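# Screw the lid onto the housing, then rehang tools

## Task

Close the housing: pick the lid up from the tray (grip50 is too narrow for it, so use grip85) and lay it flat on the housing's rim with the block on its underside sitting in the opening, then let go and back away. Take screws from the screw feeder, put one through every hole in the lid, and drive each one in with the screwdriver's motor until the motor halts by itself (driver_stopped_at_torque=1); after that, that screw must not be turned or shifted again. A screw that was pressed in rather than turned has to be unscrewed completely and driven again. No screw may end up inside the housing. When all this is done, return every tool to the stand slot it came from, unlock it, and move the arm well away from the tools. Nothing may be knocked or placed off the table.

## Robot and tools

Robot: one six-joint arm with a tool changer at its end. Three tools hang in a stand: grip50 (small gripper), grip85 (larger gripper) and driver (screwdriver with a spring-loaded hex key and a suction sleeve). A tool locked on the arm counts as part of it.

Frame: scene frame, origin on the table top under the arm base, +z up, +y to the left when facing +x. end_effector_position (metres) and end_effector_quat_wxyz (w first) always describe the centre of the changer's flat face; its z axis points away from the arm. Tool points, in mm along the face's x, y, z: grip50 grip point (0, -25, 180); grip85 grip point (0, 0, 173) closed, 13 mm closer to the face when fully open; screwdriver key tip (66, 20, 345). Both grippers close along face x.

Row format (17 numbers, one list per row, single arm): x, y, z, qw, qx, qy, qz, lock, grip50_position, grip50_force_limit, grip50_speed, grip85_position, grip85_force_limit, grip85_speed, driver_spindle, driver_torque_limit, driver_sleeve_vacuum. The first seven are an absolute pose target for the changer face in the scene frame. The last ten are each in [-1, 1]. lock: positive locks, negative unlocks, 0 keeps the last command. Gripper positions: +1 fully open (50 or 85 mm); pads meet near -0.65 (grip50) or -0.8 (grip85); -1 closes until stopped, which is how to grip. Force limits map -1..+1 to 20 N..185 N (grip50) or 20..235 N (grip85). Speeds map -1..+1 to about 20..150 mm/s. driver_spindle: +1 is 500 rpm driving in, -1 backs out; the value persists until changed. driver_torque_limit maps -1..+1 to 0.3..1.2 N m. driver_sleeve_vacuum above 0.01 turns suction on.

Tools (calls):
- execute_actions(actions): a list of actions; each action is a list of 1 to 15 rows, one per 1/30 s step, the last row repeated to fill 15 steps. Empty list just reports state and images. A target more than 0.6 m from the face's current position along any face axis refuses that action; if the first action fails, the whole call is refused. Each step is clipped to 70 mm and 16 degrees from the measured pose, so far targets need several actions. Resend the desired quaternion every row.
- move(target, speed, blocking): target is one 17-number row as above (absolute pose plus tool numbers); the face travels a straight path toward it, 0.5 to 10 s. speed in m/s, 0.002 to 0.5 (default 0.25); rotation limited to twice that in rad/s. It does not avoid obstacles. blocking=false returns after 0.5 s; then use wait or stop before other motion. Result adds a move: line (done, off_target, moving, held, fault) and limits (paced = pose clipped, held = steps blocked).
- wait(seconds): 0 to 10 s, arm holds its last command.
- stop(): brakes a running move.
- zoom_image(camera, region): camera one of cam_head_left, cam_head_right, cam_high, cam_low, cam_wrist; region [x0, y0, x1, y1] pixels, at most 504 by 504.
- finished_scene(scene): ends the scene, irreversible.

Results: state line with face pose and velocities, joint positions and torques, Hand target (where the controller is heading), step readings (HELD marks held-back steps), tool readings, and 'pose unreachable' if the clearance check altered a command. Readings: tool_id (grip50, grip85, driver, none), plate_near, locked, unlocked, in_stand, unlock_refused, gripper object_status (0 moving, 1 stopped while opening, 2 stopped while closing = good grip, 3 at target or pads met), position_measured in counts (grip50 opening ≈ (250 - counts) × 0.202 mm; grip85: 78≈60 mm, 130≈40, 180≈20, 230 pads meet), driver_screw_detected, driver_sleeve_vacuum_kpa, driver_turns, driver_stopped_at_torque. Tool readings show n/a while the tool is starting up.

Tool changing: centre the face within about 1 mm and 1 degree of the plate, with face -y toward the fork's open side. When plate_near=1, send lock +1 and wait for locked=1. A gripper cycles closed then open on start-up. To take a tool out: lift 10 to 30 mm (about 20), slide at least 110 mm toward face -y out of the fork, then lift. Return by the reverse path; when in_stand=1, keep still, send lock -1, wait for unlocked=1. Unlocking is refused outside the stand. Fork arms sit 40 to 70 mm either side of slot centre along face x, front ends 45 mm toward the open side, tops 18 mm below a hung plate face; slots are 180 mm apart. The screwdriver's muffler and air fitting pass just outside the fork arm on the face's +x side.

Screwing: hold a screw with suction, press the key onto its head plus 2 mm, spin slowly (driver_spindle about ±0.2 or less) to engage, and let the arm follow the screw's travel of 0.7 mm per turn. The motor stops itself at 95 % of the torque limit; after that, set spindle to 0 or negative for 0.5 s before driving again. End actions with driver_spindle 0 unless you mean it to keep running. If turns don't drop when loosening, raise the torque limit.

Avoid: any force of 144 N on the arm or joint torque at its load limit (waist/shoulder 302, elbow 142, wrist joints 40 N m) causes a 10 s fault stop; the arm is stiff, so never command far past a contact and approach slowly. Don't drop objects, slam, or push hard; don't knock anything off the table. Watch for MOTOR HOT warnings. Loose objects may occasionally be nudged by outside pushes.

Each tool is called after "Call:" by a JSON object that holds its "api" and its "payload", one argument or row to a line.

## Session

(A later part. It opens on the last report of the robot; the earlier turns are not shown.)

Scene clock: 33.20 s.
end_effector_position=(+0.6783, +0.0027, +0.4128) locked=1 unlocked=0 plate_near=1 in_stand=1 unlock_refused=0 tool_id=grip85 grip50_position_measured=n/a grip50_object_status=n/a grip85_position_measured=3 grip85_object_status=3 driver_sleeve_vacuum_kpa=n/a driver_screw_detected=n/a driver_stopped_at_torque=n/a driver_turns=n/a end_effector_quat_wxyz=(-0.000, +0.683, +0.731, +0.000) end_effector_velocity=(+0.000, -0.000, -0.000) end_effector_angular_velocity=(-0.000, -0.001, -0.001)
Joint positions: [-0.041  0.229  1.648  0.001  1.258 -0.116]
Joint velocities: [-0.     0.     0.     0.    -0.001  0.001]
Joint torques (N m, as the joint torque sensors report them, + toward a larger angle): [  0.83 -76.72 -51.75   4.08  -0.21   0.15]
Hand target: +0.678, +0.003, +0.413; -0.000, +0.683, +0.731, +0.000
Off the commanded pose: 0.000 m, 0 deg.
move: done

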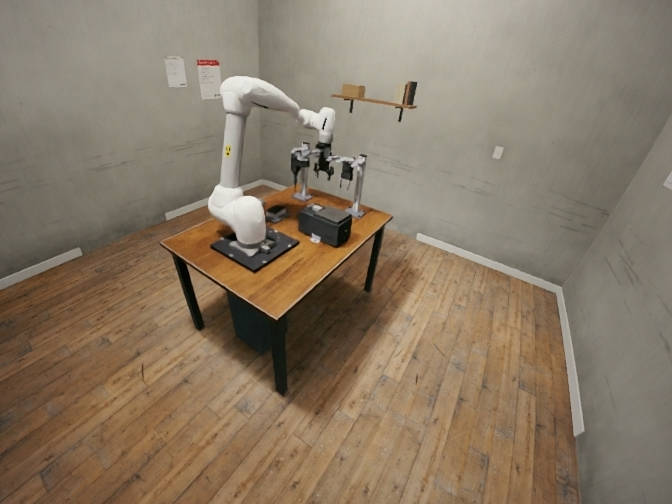

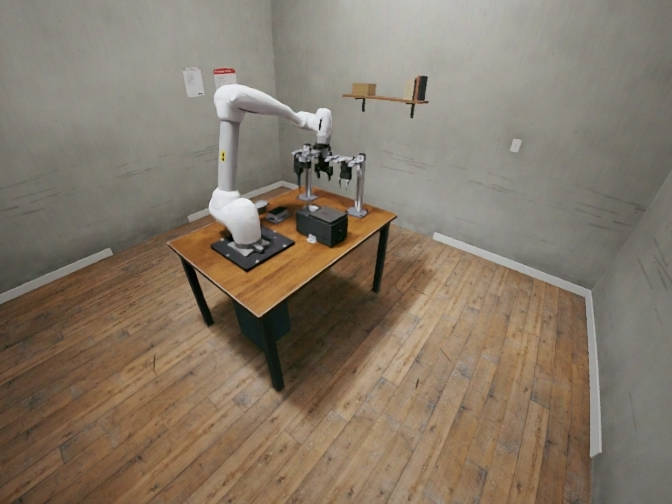

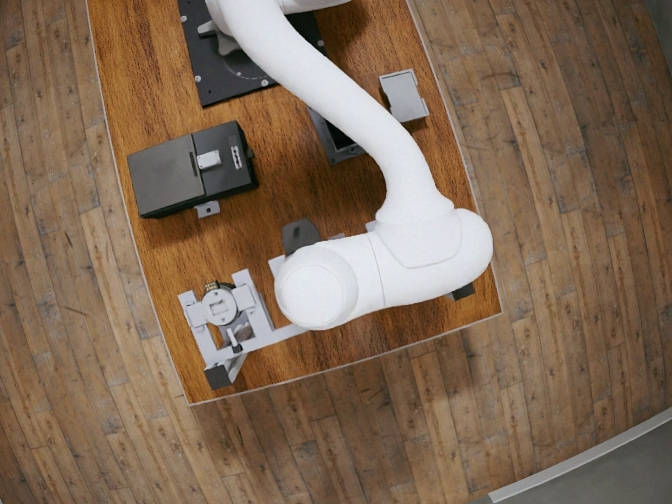

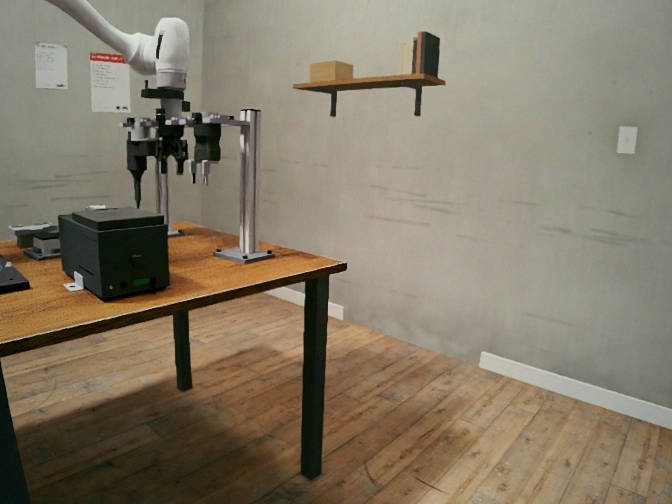

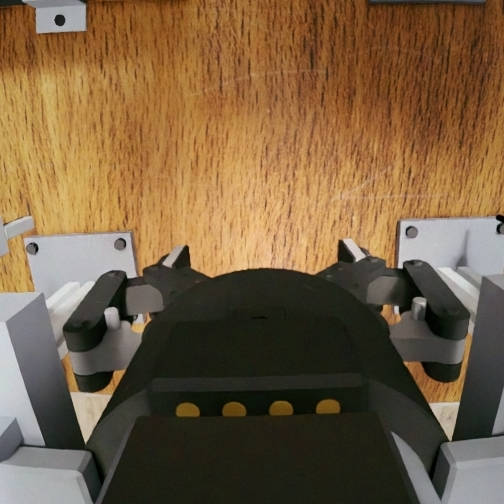

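Call:
{"api": "execute_actions", "payload": {
  "actions": [
    [[0.6783,0.0027,0.4126,0,0.68264,0.73076,0,0,1,0,0,1,0,0,0,0,0],[0.6783,0.0027,0.4124,0,0.68264,0.73076,0,0,1,0,0,1,0,0,0,0,0],[0.6783,0.0027,0.4122,0,0.68264,0.73076,0,0,1,0,0,1,0,0,0,0,0],[0.6783,0.0027,0.4121,0,0.68264,0.73076,0,0,1,0,0,1,0,0,0,0,0],[0.6783,0.0027,0.4121,0,0.68264,0.73076,0,0,1,0,0,1,0,0,0,0,0],[0.6783,0.0027,0.4121,0,0.68264,0.73076,0,0,1,0,0,1,0,0,0,0,0],[0.6783,0.0027,0.4121,0,0.68264,0.73076,0,0,1,0,0,1,0,0,0,0,0],[0.6783,0.0027,0.4121,0,0.68264,0.73076,0,-1,1,0,0,1,0,0,0,0,0]]
  ]
}}

Call:
{"api": "wait", "payload": {
  "seconds": 0.9
}}

Scene clock: 33.90 s.
end_effector_position=(+0.6783, +0.0027, +0.4121) locked=0 unlocked=0 plate_near=1 in_stand=1 unlock_refused=0 tool_id=none grip50_position_measured=n/a grip50_object_status=n/a grip85_position_measured=n/a grip85_object_status=n/a driver_sleeve_vacuum_kpa=n/a driver_screw_detected=n/a driver_stopped_at_torque=n/a driver_turns=n/a end_effector_quat_wxyz=(+0.000, +0.683, +0.731, +0.000) end_effector_velocity=(-0.000, -0.000, -0.000) end_effector_angular_velocity=(+0.001, +0.000, -0.001)
Joint positions: [-0.041  0.229  1.649  0.001  1.256 -0.116]
Joint velocities: [-0.    -0.     0.     0.001  0.     0.001]
Joint torques (N m, as the joint torque sensors report them, + toward a larger angle): [ -0.02 -65.22 -42.24   4.17  -0.19   0.26]
Hand target: +0.678, +0.003, +0.412; +0.000, +0.683, +0.731, +0.000
Off the commanded pose: 0.000 m, 0 deg.
Step readings (end_effector_position):
0: (+0.6783, +0.0027, +0.4128)
1: (+0.6783, +0.0027, +0.4128)
2: (+0.6783, +0.0027, +0.4127)
4: (+0.6783, +0.0027, +0.4124)
8: (+0.6783, +0.0027, +0.4121)
15: end_effector_position above

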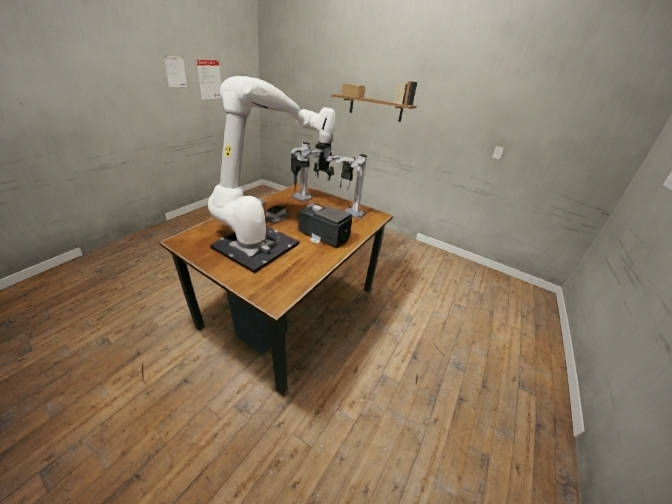

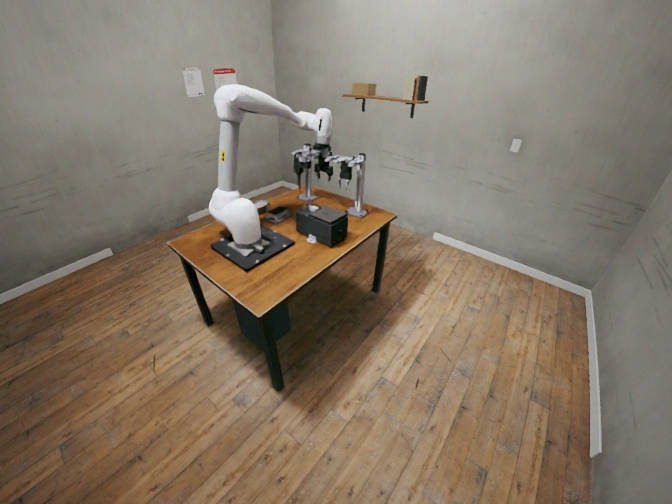

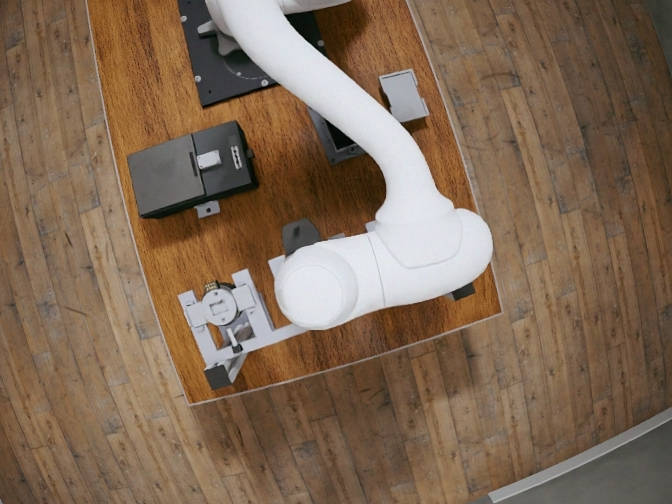

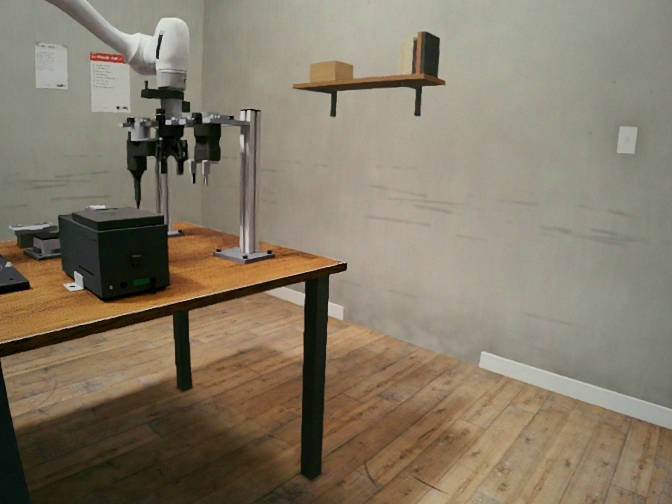

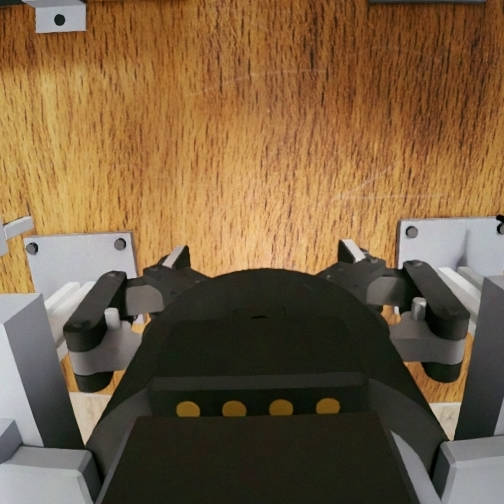

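Scene clock: 34.80 s.
end_effector_position=(+0.6783, +0.0027, +0.4121) locked=0 unlocked=1 plate_near=1 in_stand=1 unlock_refused=0 tool_id=none grip50_position_measured=n/a grip50_object_status=n/a grip85_position_measured=n/a grip85_object_status=n/a driver_sleeve_vacuum_kpa=n/a driver_screw_detected=n/a driver_stopped_at_torque=n/a driver_turns=n/a end_effector_quat_wxyz=(+0.000, +0.683, +0.731, +0.000) end_effector_velocity=(+0.000, +0.000, -0.000) end_effector_angular_velocity=(+0.000, -0.001, +0.001)
Joint positions: [-0.041  0.229  1.649  0.001  1.256 -0.116]
Joint velocities: [ 0.     0.     0.     0.    -0.001 -0.001]
Joint torques (N m, as the joint torque sensors report them, + toward a larger angle): [ -1.09 -63.67 -41.76   4.31  -0.18  -0.03]
Hand target: +0.678, +0.003, +0.412; +0.000, +0.683, +0.731, +0.000
Off the commanded pose: 0.000 m, 0 deg.
wait: 0.90 s; at rest by 0.20 s

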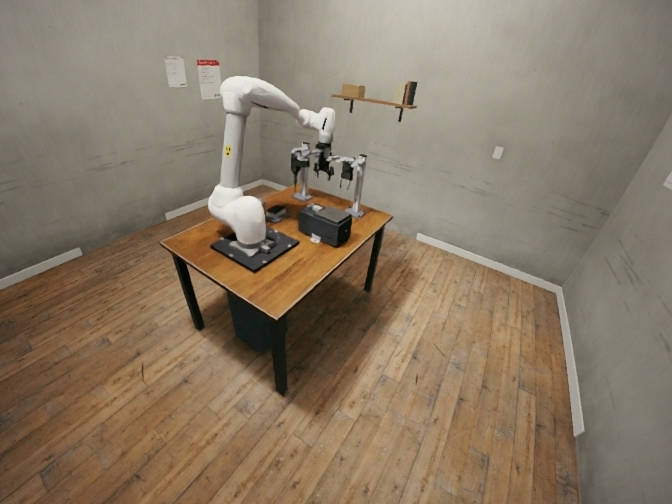

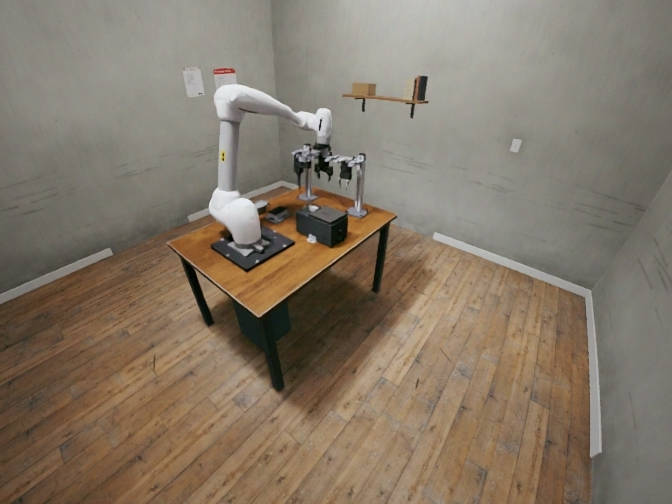

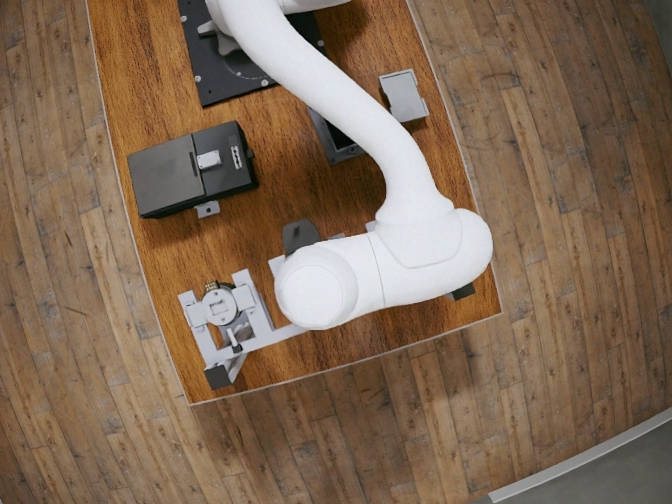

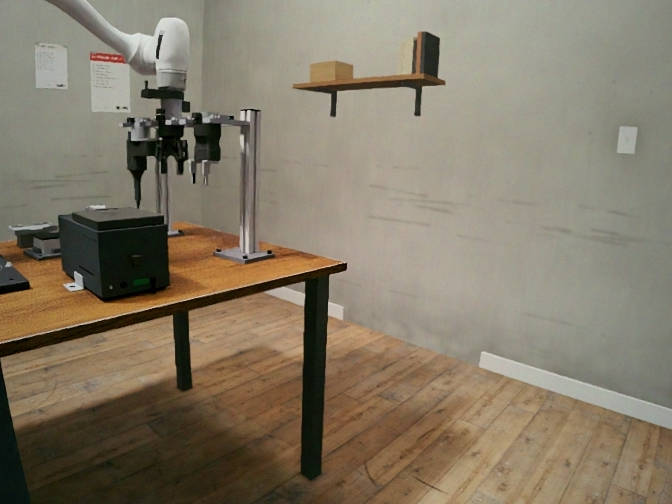

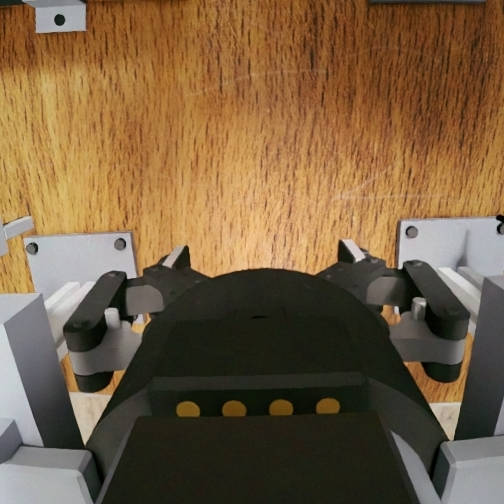

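Call:
{"api": "move", "payload": {
  "target": [0.6783,0.0027,0.445,0,0.68264,0.73076,0,0,1,0,0,1,0,0,0,0,0],
  "speed": 0.08
}}

Call:
{"api": "zoom_image", "payload": {
  "camera": "cam_wrist",
  "region": [190,250,330,350]
}}

Call:
{"api": "move", "payload": {
  "target": [0.6661,0.1823,0.445,0,0.68264,0.73076,0,0,1,0,0,1,0,0,0,0,0],
  "speed": 0.25
}}

Call:
{"api": "zoom_image", "payload": {
  "camera": "cam_wrist",
  "region": [190,250,330,350]
}}

Scene clock: 35.70 s.
end_effector_position=(+0.6782, +0.0027, +0.4449) locked=0 unlocked=1 plate_near=0 in_stand=0 unlock_refused=0 tool_id=none grip50_position_measured=n/a grip50_object_status=n/a grip85_position_measured=n/a grip85_object_status=n/a driver_sleeve_vacuum_kpa=n/a driver_screw_detected=n/a driver_stopped_at_torque=n/a driver_turns=n/a end_effector_quat_wxyz=(-0.000, +0.683, +0.731, -0.000) end_effector_velocity=(+0.000, -0.000, +0.001) end_effector_angular_velocity=(+0.000, -0.001, -0.001)
Joint positions: [-0.041  0.214  1.607  0.001  1.314 -0.116]
Joint velocities: [-0.001 -0.001 -0.001  0.001  0.     0.001]
Joint torques (N m, as the joint torque sensors report them, + toward a larger angle): [ -0.89 -68.02 -45.7    4.23  -0.25   0.04]
Hand target: +0.678, +0.003, +0.445; +0.000, +0.683, +0.731, -0.000
Off the commanded pose: 0.000 m, 0 deg.
move: done

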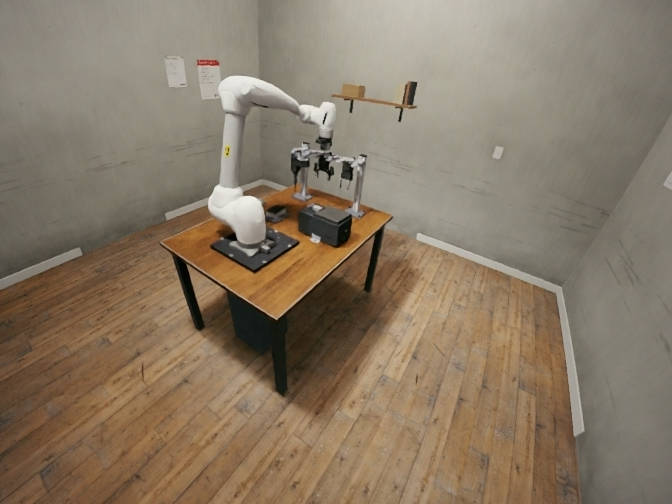

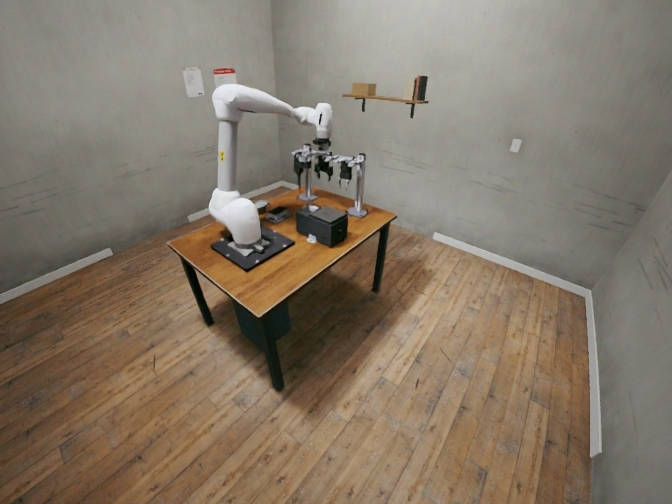

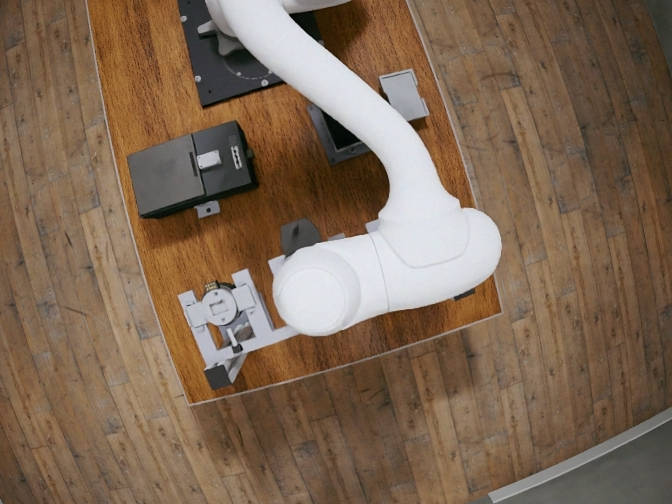

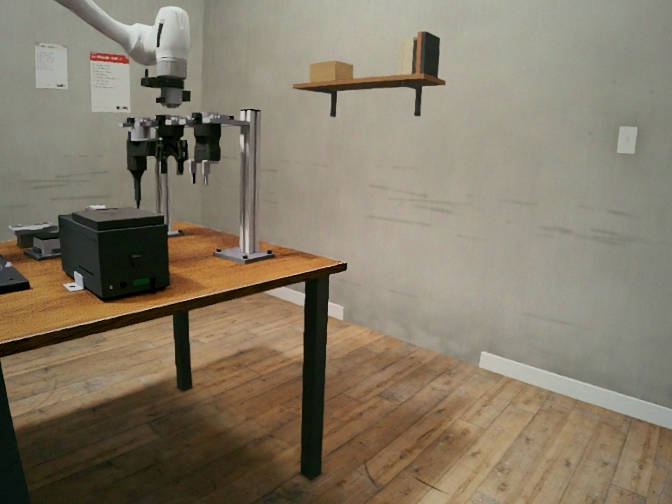

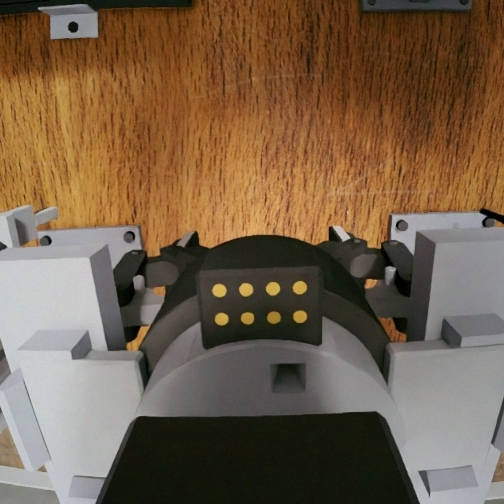

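Region (190, 250, 330, 350) of cam_wrist's 504x504 image, scaled by 3.600, with more detail than that image has; it fills the top 360 rows of this view, and the rest is white.

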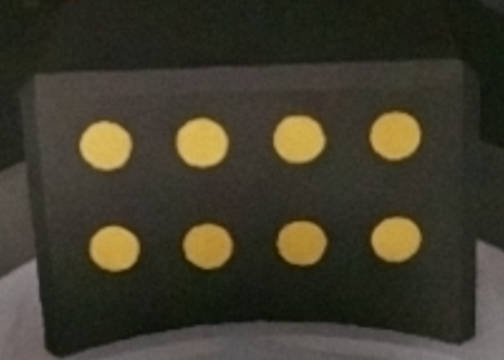

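Scene clock: 36.83 s.
end_effector_position=(+0.6659, +0.1822, +0.4450) locked=0 unlocked=1 plate_near=0 in_stand=0 unlock_refused=0 tool_id=none grip50_position_measured=n/a grip50_object_status=n/a grip85_position_measured=n/a grip85_object_status=n/a driver_sleeve_vacuum_kpa=n/a driver_screw_detected=n/a driver_stopped_at_torque=n/a driver_turns=n/a end_effector_quat_wxyz=(-0.000, +0.683, +0.731, +0.000) end_effector_velocity=(-0.000, +0.001, -0.000) end_effector_angular_velocity=(-0.000, +0.000, +0.001)
Joint positions: [ 0.224  0.233  1.583 -0.001  1.319  0.15 ]
Joint velocities: [ 0.002  0.    -0.    -0.     0.     0.001]
Joint torques (N m, as the joint torque sensors report them, + toward a larger angle): [  0.25 -69.38 -45.47   4.25  -0.24   0.26]
Hand target: +0.666, +0.182, +0.445; -0.000, +0.683, +0.731, +0.000
Off the commanded pose: 0.000 m, 0 deg.
move: done

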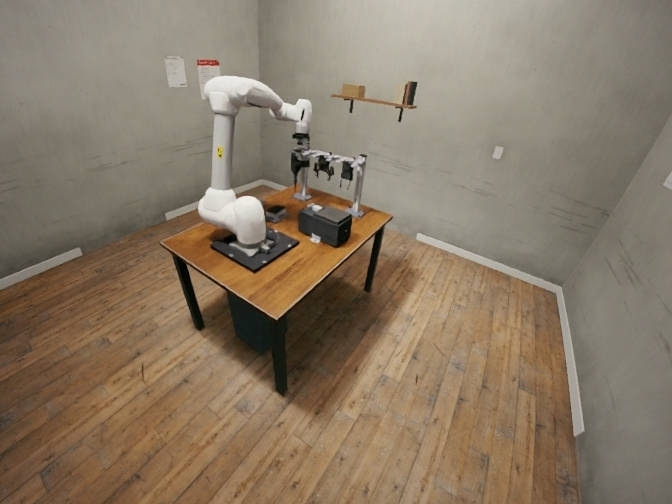

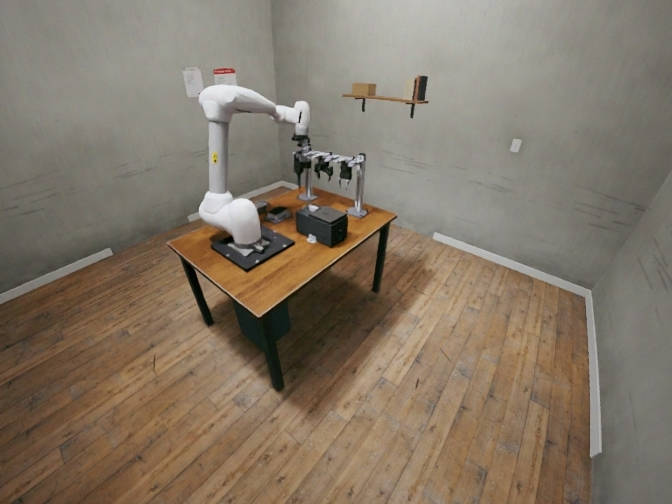

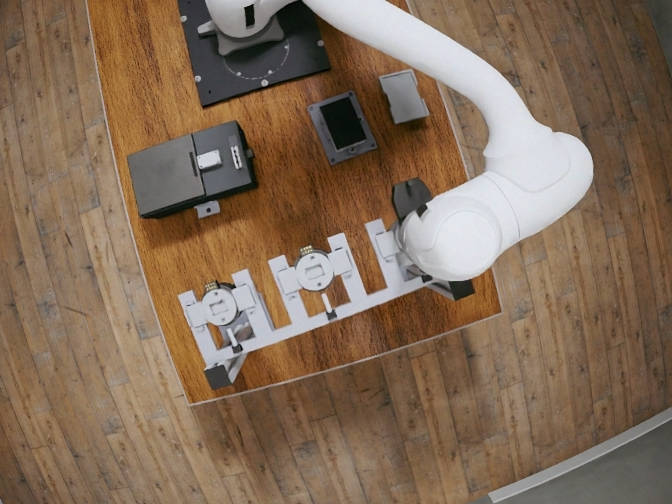

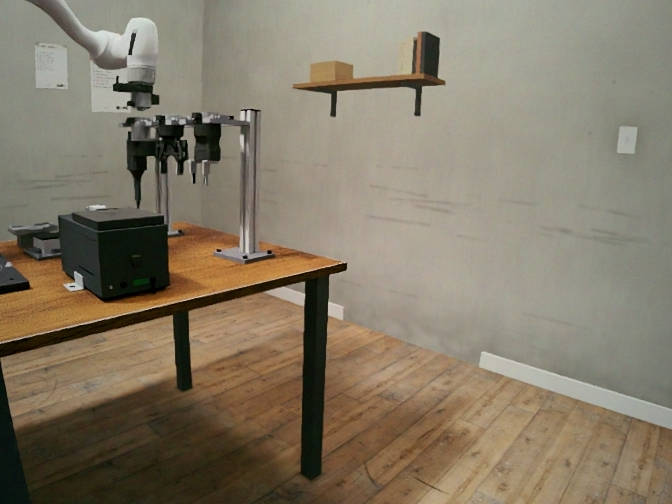

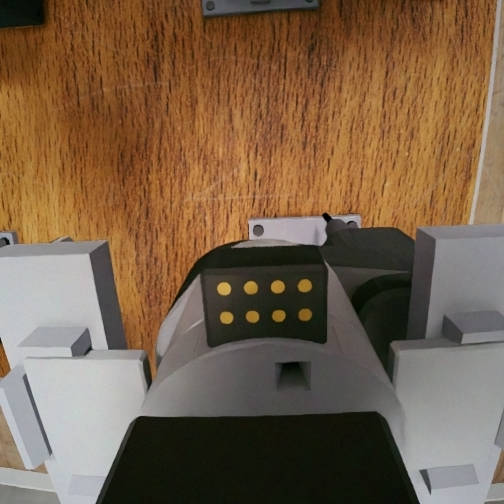

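Region (190, 250, 330, 350) of cam_wrist's 504x504 image, scaled by 3.600, with more detail than that image has; it fills the top 360 rows of this view, and the rest is white.

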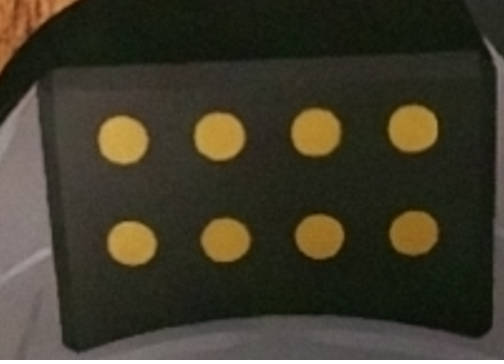

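Call:
{"api": "move", "payload": {
  "target": [0.6656,0.1831,0.4150,0,0.68264,0.73076,0,0,1,0,0,1,0,0,0,0,0],
  "speed": 0.06
}}

Call:
{"api": "execute_actions", "payload": {
  "actions": [
    [[0.6656,0.1831,0.4146,0,0.68264,0.73076,0,0,1,0,0,1,0,0,0,0,0],[0.6656,0.1831,0.4142,0,0.68264,0.73076,0,0,1,0,0,1,0,0,0,0,0],[0.6656,0.1831,0.4138,0,0.68264,0.73076,0,0,1,0,0,1,0,0,0,0,0],[0.6656,0.1831,0.4135,0,0.68264,0.73076,0,0,1,0,0,1,0,0,0,0,0],[0.6656,0.1831,0.4132,0,0.68264,0.73076,0,0,1,0,0,1,0,0,0,0,0],[0.6656,0.1831,0.4129,0,0.68264,0.73076,0,0,1,0,0,1,0,0,0,0,0],[0.6656,0.1831,0.4127,0,0.68264,0.73076,0,0,1,0,0,1,0,0,0,0,0],[0.6656,0.1831,0.4125,0,0.68264,0.73076,0,0,1,0,0,1,0,0,0,0,0],[0.6656,0.1831,0.4124,0,0.68264,0.73076,0,0,1,0,0,1,0,0,0,0,0],[0.6656,0.1831,0.4124,0,0.68264,0.73076,0,0,1,0,0,1,0,0,0,0,0],[0.6656,0.1831,0.4124,0,0.68264,0.73076,0,0,1,0,0,1,0,0,0,0,0],[0.6656,0.1831,0.4124,0,0.68264,0.73076,0,0,1,0,0,1,0,0,0,0,0],[0.6656,0.1831,0.4124,0,0.68264,0.73076,0,1,1,0,0,1,0,0,0,0,0]]
  ]
}}

Call:
{"api": "wait", "payload": {
  "seconds": 1.0
}}

Scene clock: 37.97 s.
end_effector_position=(+0.6657, +0.1831, +0.4150) locked=0 unlocked=1 plate_near=0 in_stand=1 unlock_refused=0 tool_id=none grip50_position_measured=n/a grip50_object_status=n/a grip85_position_measured=n/a grip85_object_status=n/a driver_sleeve_vacuum_kpa=n/a driver_screw_detected=n/a driver_stopped_at_torque=n/a driver_turns=n/a end_effector_quat_wxyz=(+0.000, +0.683, +0.731, +0.000) end_effector_velocity=(+0.000, -0.000, -0.001) end_effector_angular_velocity=(-0.001, -0.001, +0.001)
Joint positions: [ 0.225  0.247  1.622 -0.001  1.267  0.152]
Joint velocities: [-0.     0.     0.001 -0.001 -0.001 -0.001]
Joint torques (N m, as the joint torque sensors report them, + toward a larger angle): [ -0.04 -71.36 -45.44   4.22  -0.22  -0.13]
Hand target: +0.666, +0.183, +0.415; -0.000, +0.683, +0.731, +0.000
Off the commanded pose: 0.000 m, 0 deg.
move: done

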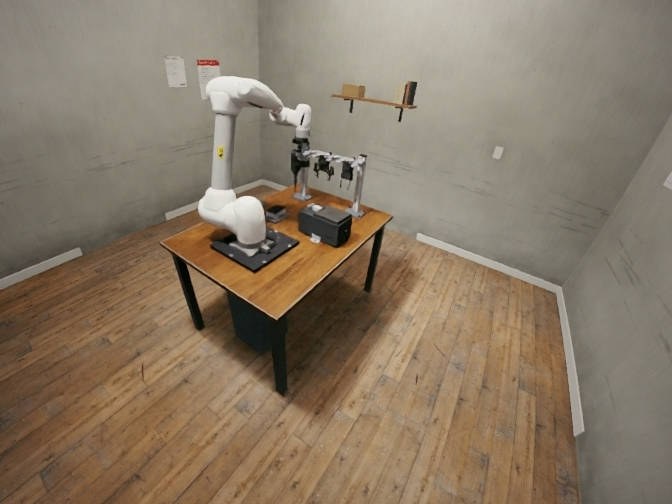

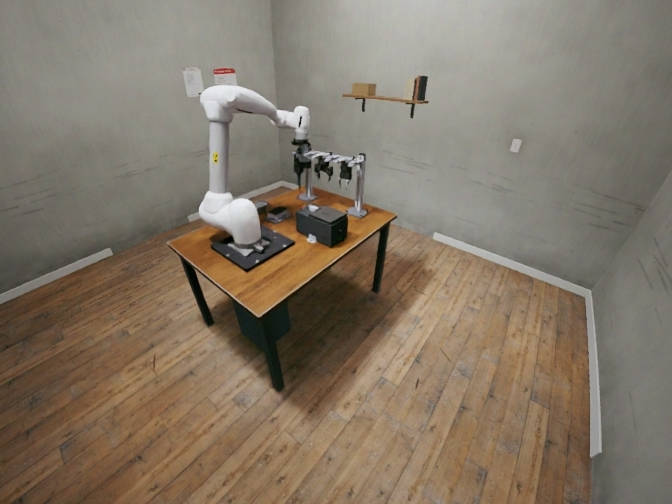

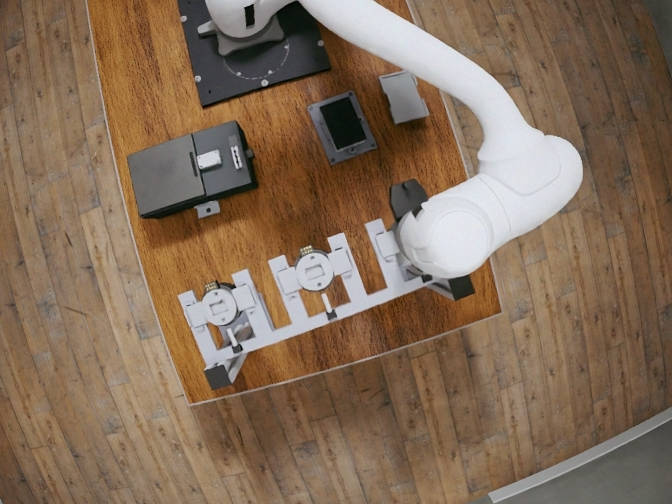

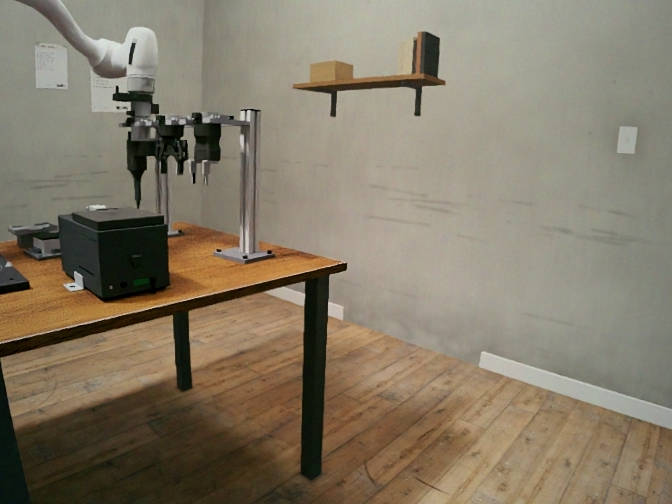

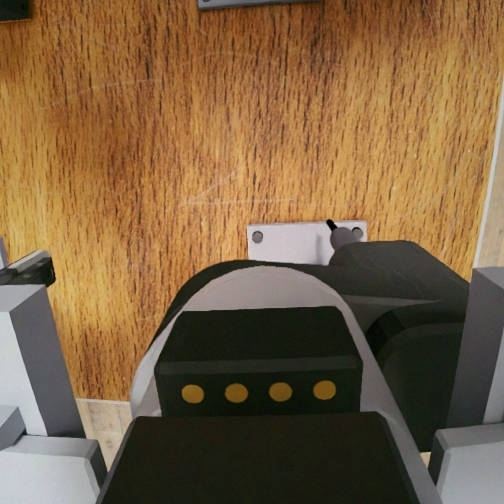

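Scene clock: 38.47 s.
end_effector_position=(+0.6656, +0.1832, +0.4124) locked=0 unlocked=0 plate_near=1 in_stand=1 unlock_refused=0 tool_id=none grip50_position_measured=n/a grip50_object_status=n/a grip85_position_measured=n/a grip85_object_status=n/a driver_sleeve_vacuum_kpa=n/a driver_screw_detected=n/a driver_stopped_at_torque=n/a driver_turns=n/a end_effector_quat_wxyz=(+0.000, +0.683, +0.731, +0.000) end_effector_velocity=(-0.000, -0.000, -0.000) end_effector_angular_velocity=(-0.000, +0.000, -0.000)
Joint positions: [ 0.226  0.248  1.625 -0.001  1.262  0.152]
Joint velocities: [-0. -0.  0. -0.  0.  0.]
Joint torques (N m, as the joint torque sensors report them, + toward a larger angle): [ -6.91 -68.03 -41.52   2.48   0.13   0.49]
Hand target: +0.666, +0.183, +0.412; -0.000, +0.683, +0.731, +0.000
Off the commanded pose: 0.000 m, 0 deg.
Step readings (end_effector_position):
0: (+0.6657, +0.1831, +0.4150)
1: (+0.6657, +0.1831, +0.4150)
2: (+0.6656, +0.1831, +0.4148)
4: (+0.6656, +0.1831, +0.4142)
8: (+0.6656, +0.1831, +0.4130)
15: end_effector_position above

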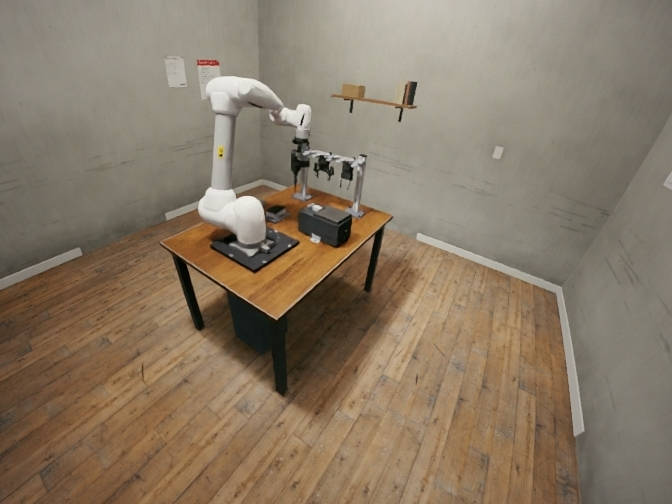

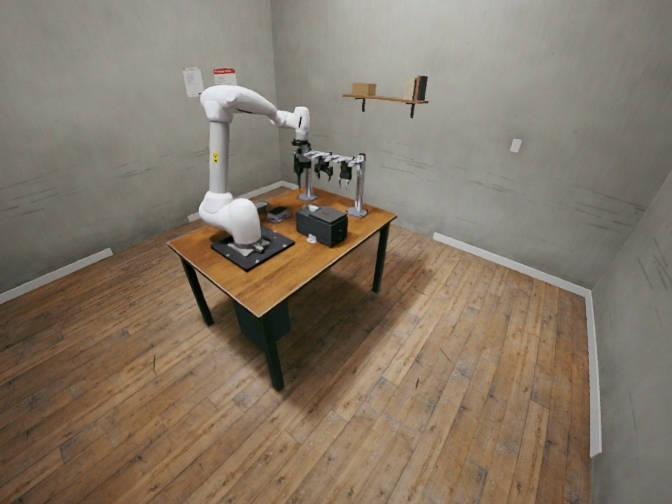

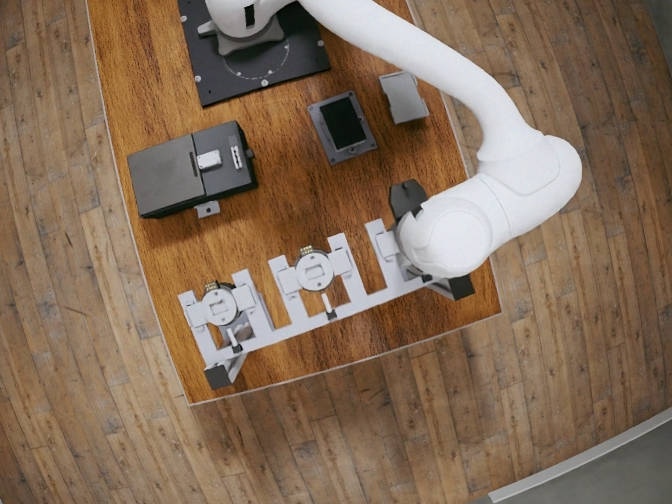

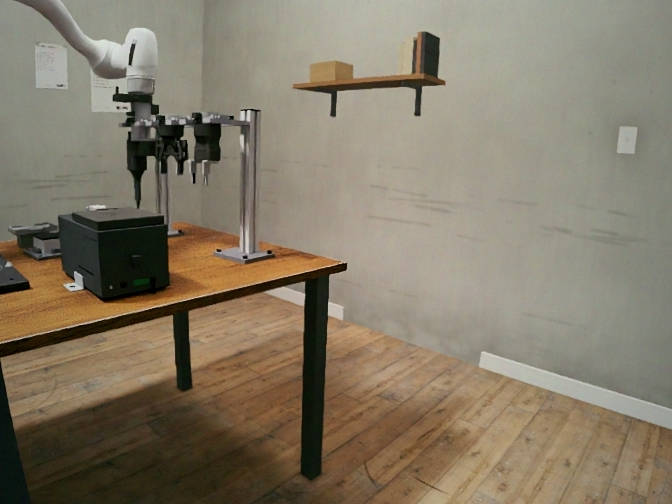

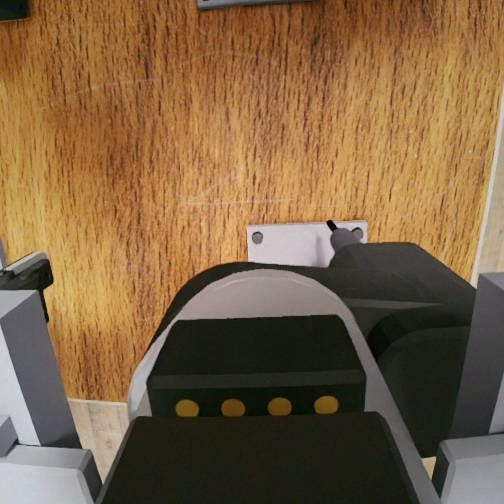

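Scene clock: 39.47 s.
end_effector_position=(+0.6656, +0.1831, +0.4122) locked=1 unlocked=0 plate_near=1 in_stand=1 unlock_refused=0 tool_id=driver grip50_position_measured=n/a grip50_object_status=n/a grip85_position_measured=n/a grip85_object_status=n/a driver_sleeve_vacuum_kpa=n/a driver_screw_detected=n/a driver_stopped_at_torque=n/a driver_turns=n/a end_effector_quat_wxyz=(-0.000, +0.683, +0.731, -0.000) end_effector_velocity=(-0.000, -0.000, +0.000) end_effector_angular_velocity=(-0.000, +0.000, +0.001)
Joint positions: [ 0.225  0.248  1.625 -0.001  1.262  0.152]
Joint velocities: [-0.    -0.     0.     0.     0.    -0.001]
Joint torques (N m, as the joint torque sensors report them, + toward a larger angle): [ -4.57 -71.34 -48.23   2.84  -0.86   0.46]
Hand target: +0.666, +0.183, +0.412; -0.000, +0.683, +0.731, +0.000
Off the commanded pose: 0.000 m, 0 deg.
wait: 1.00 s; at rest by 0.20 s

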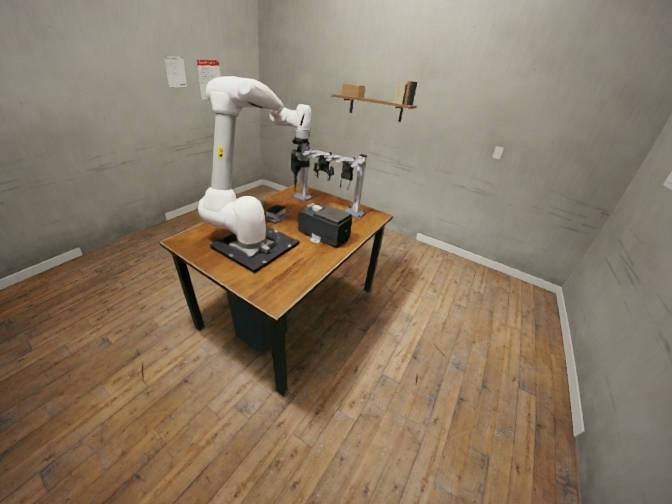

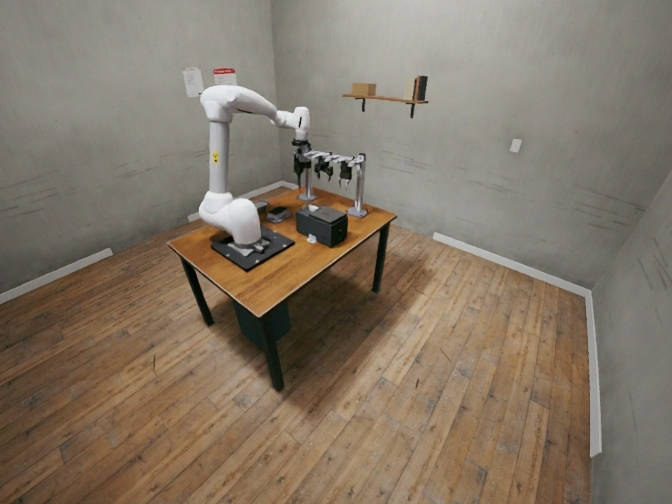

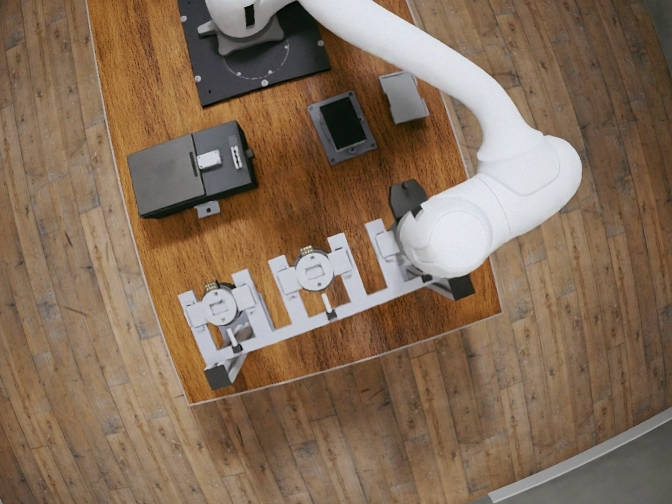

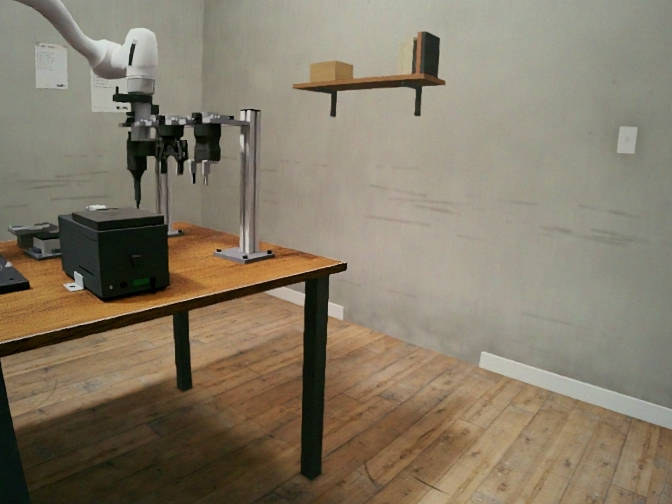

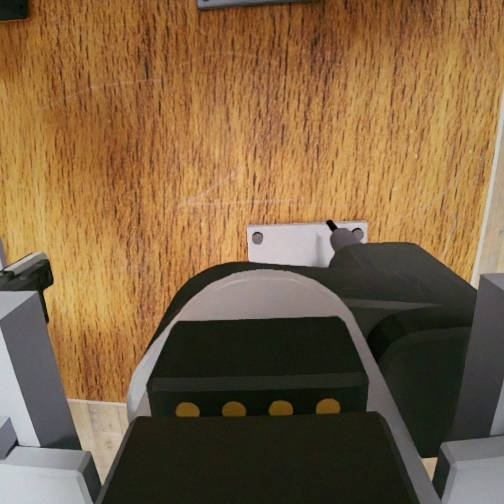

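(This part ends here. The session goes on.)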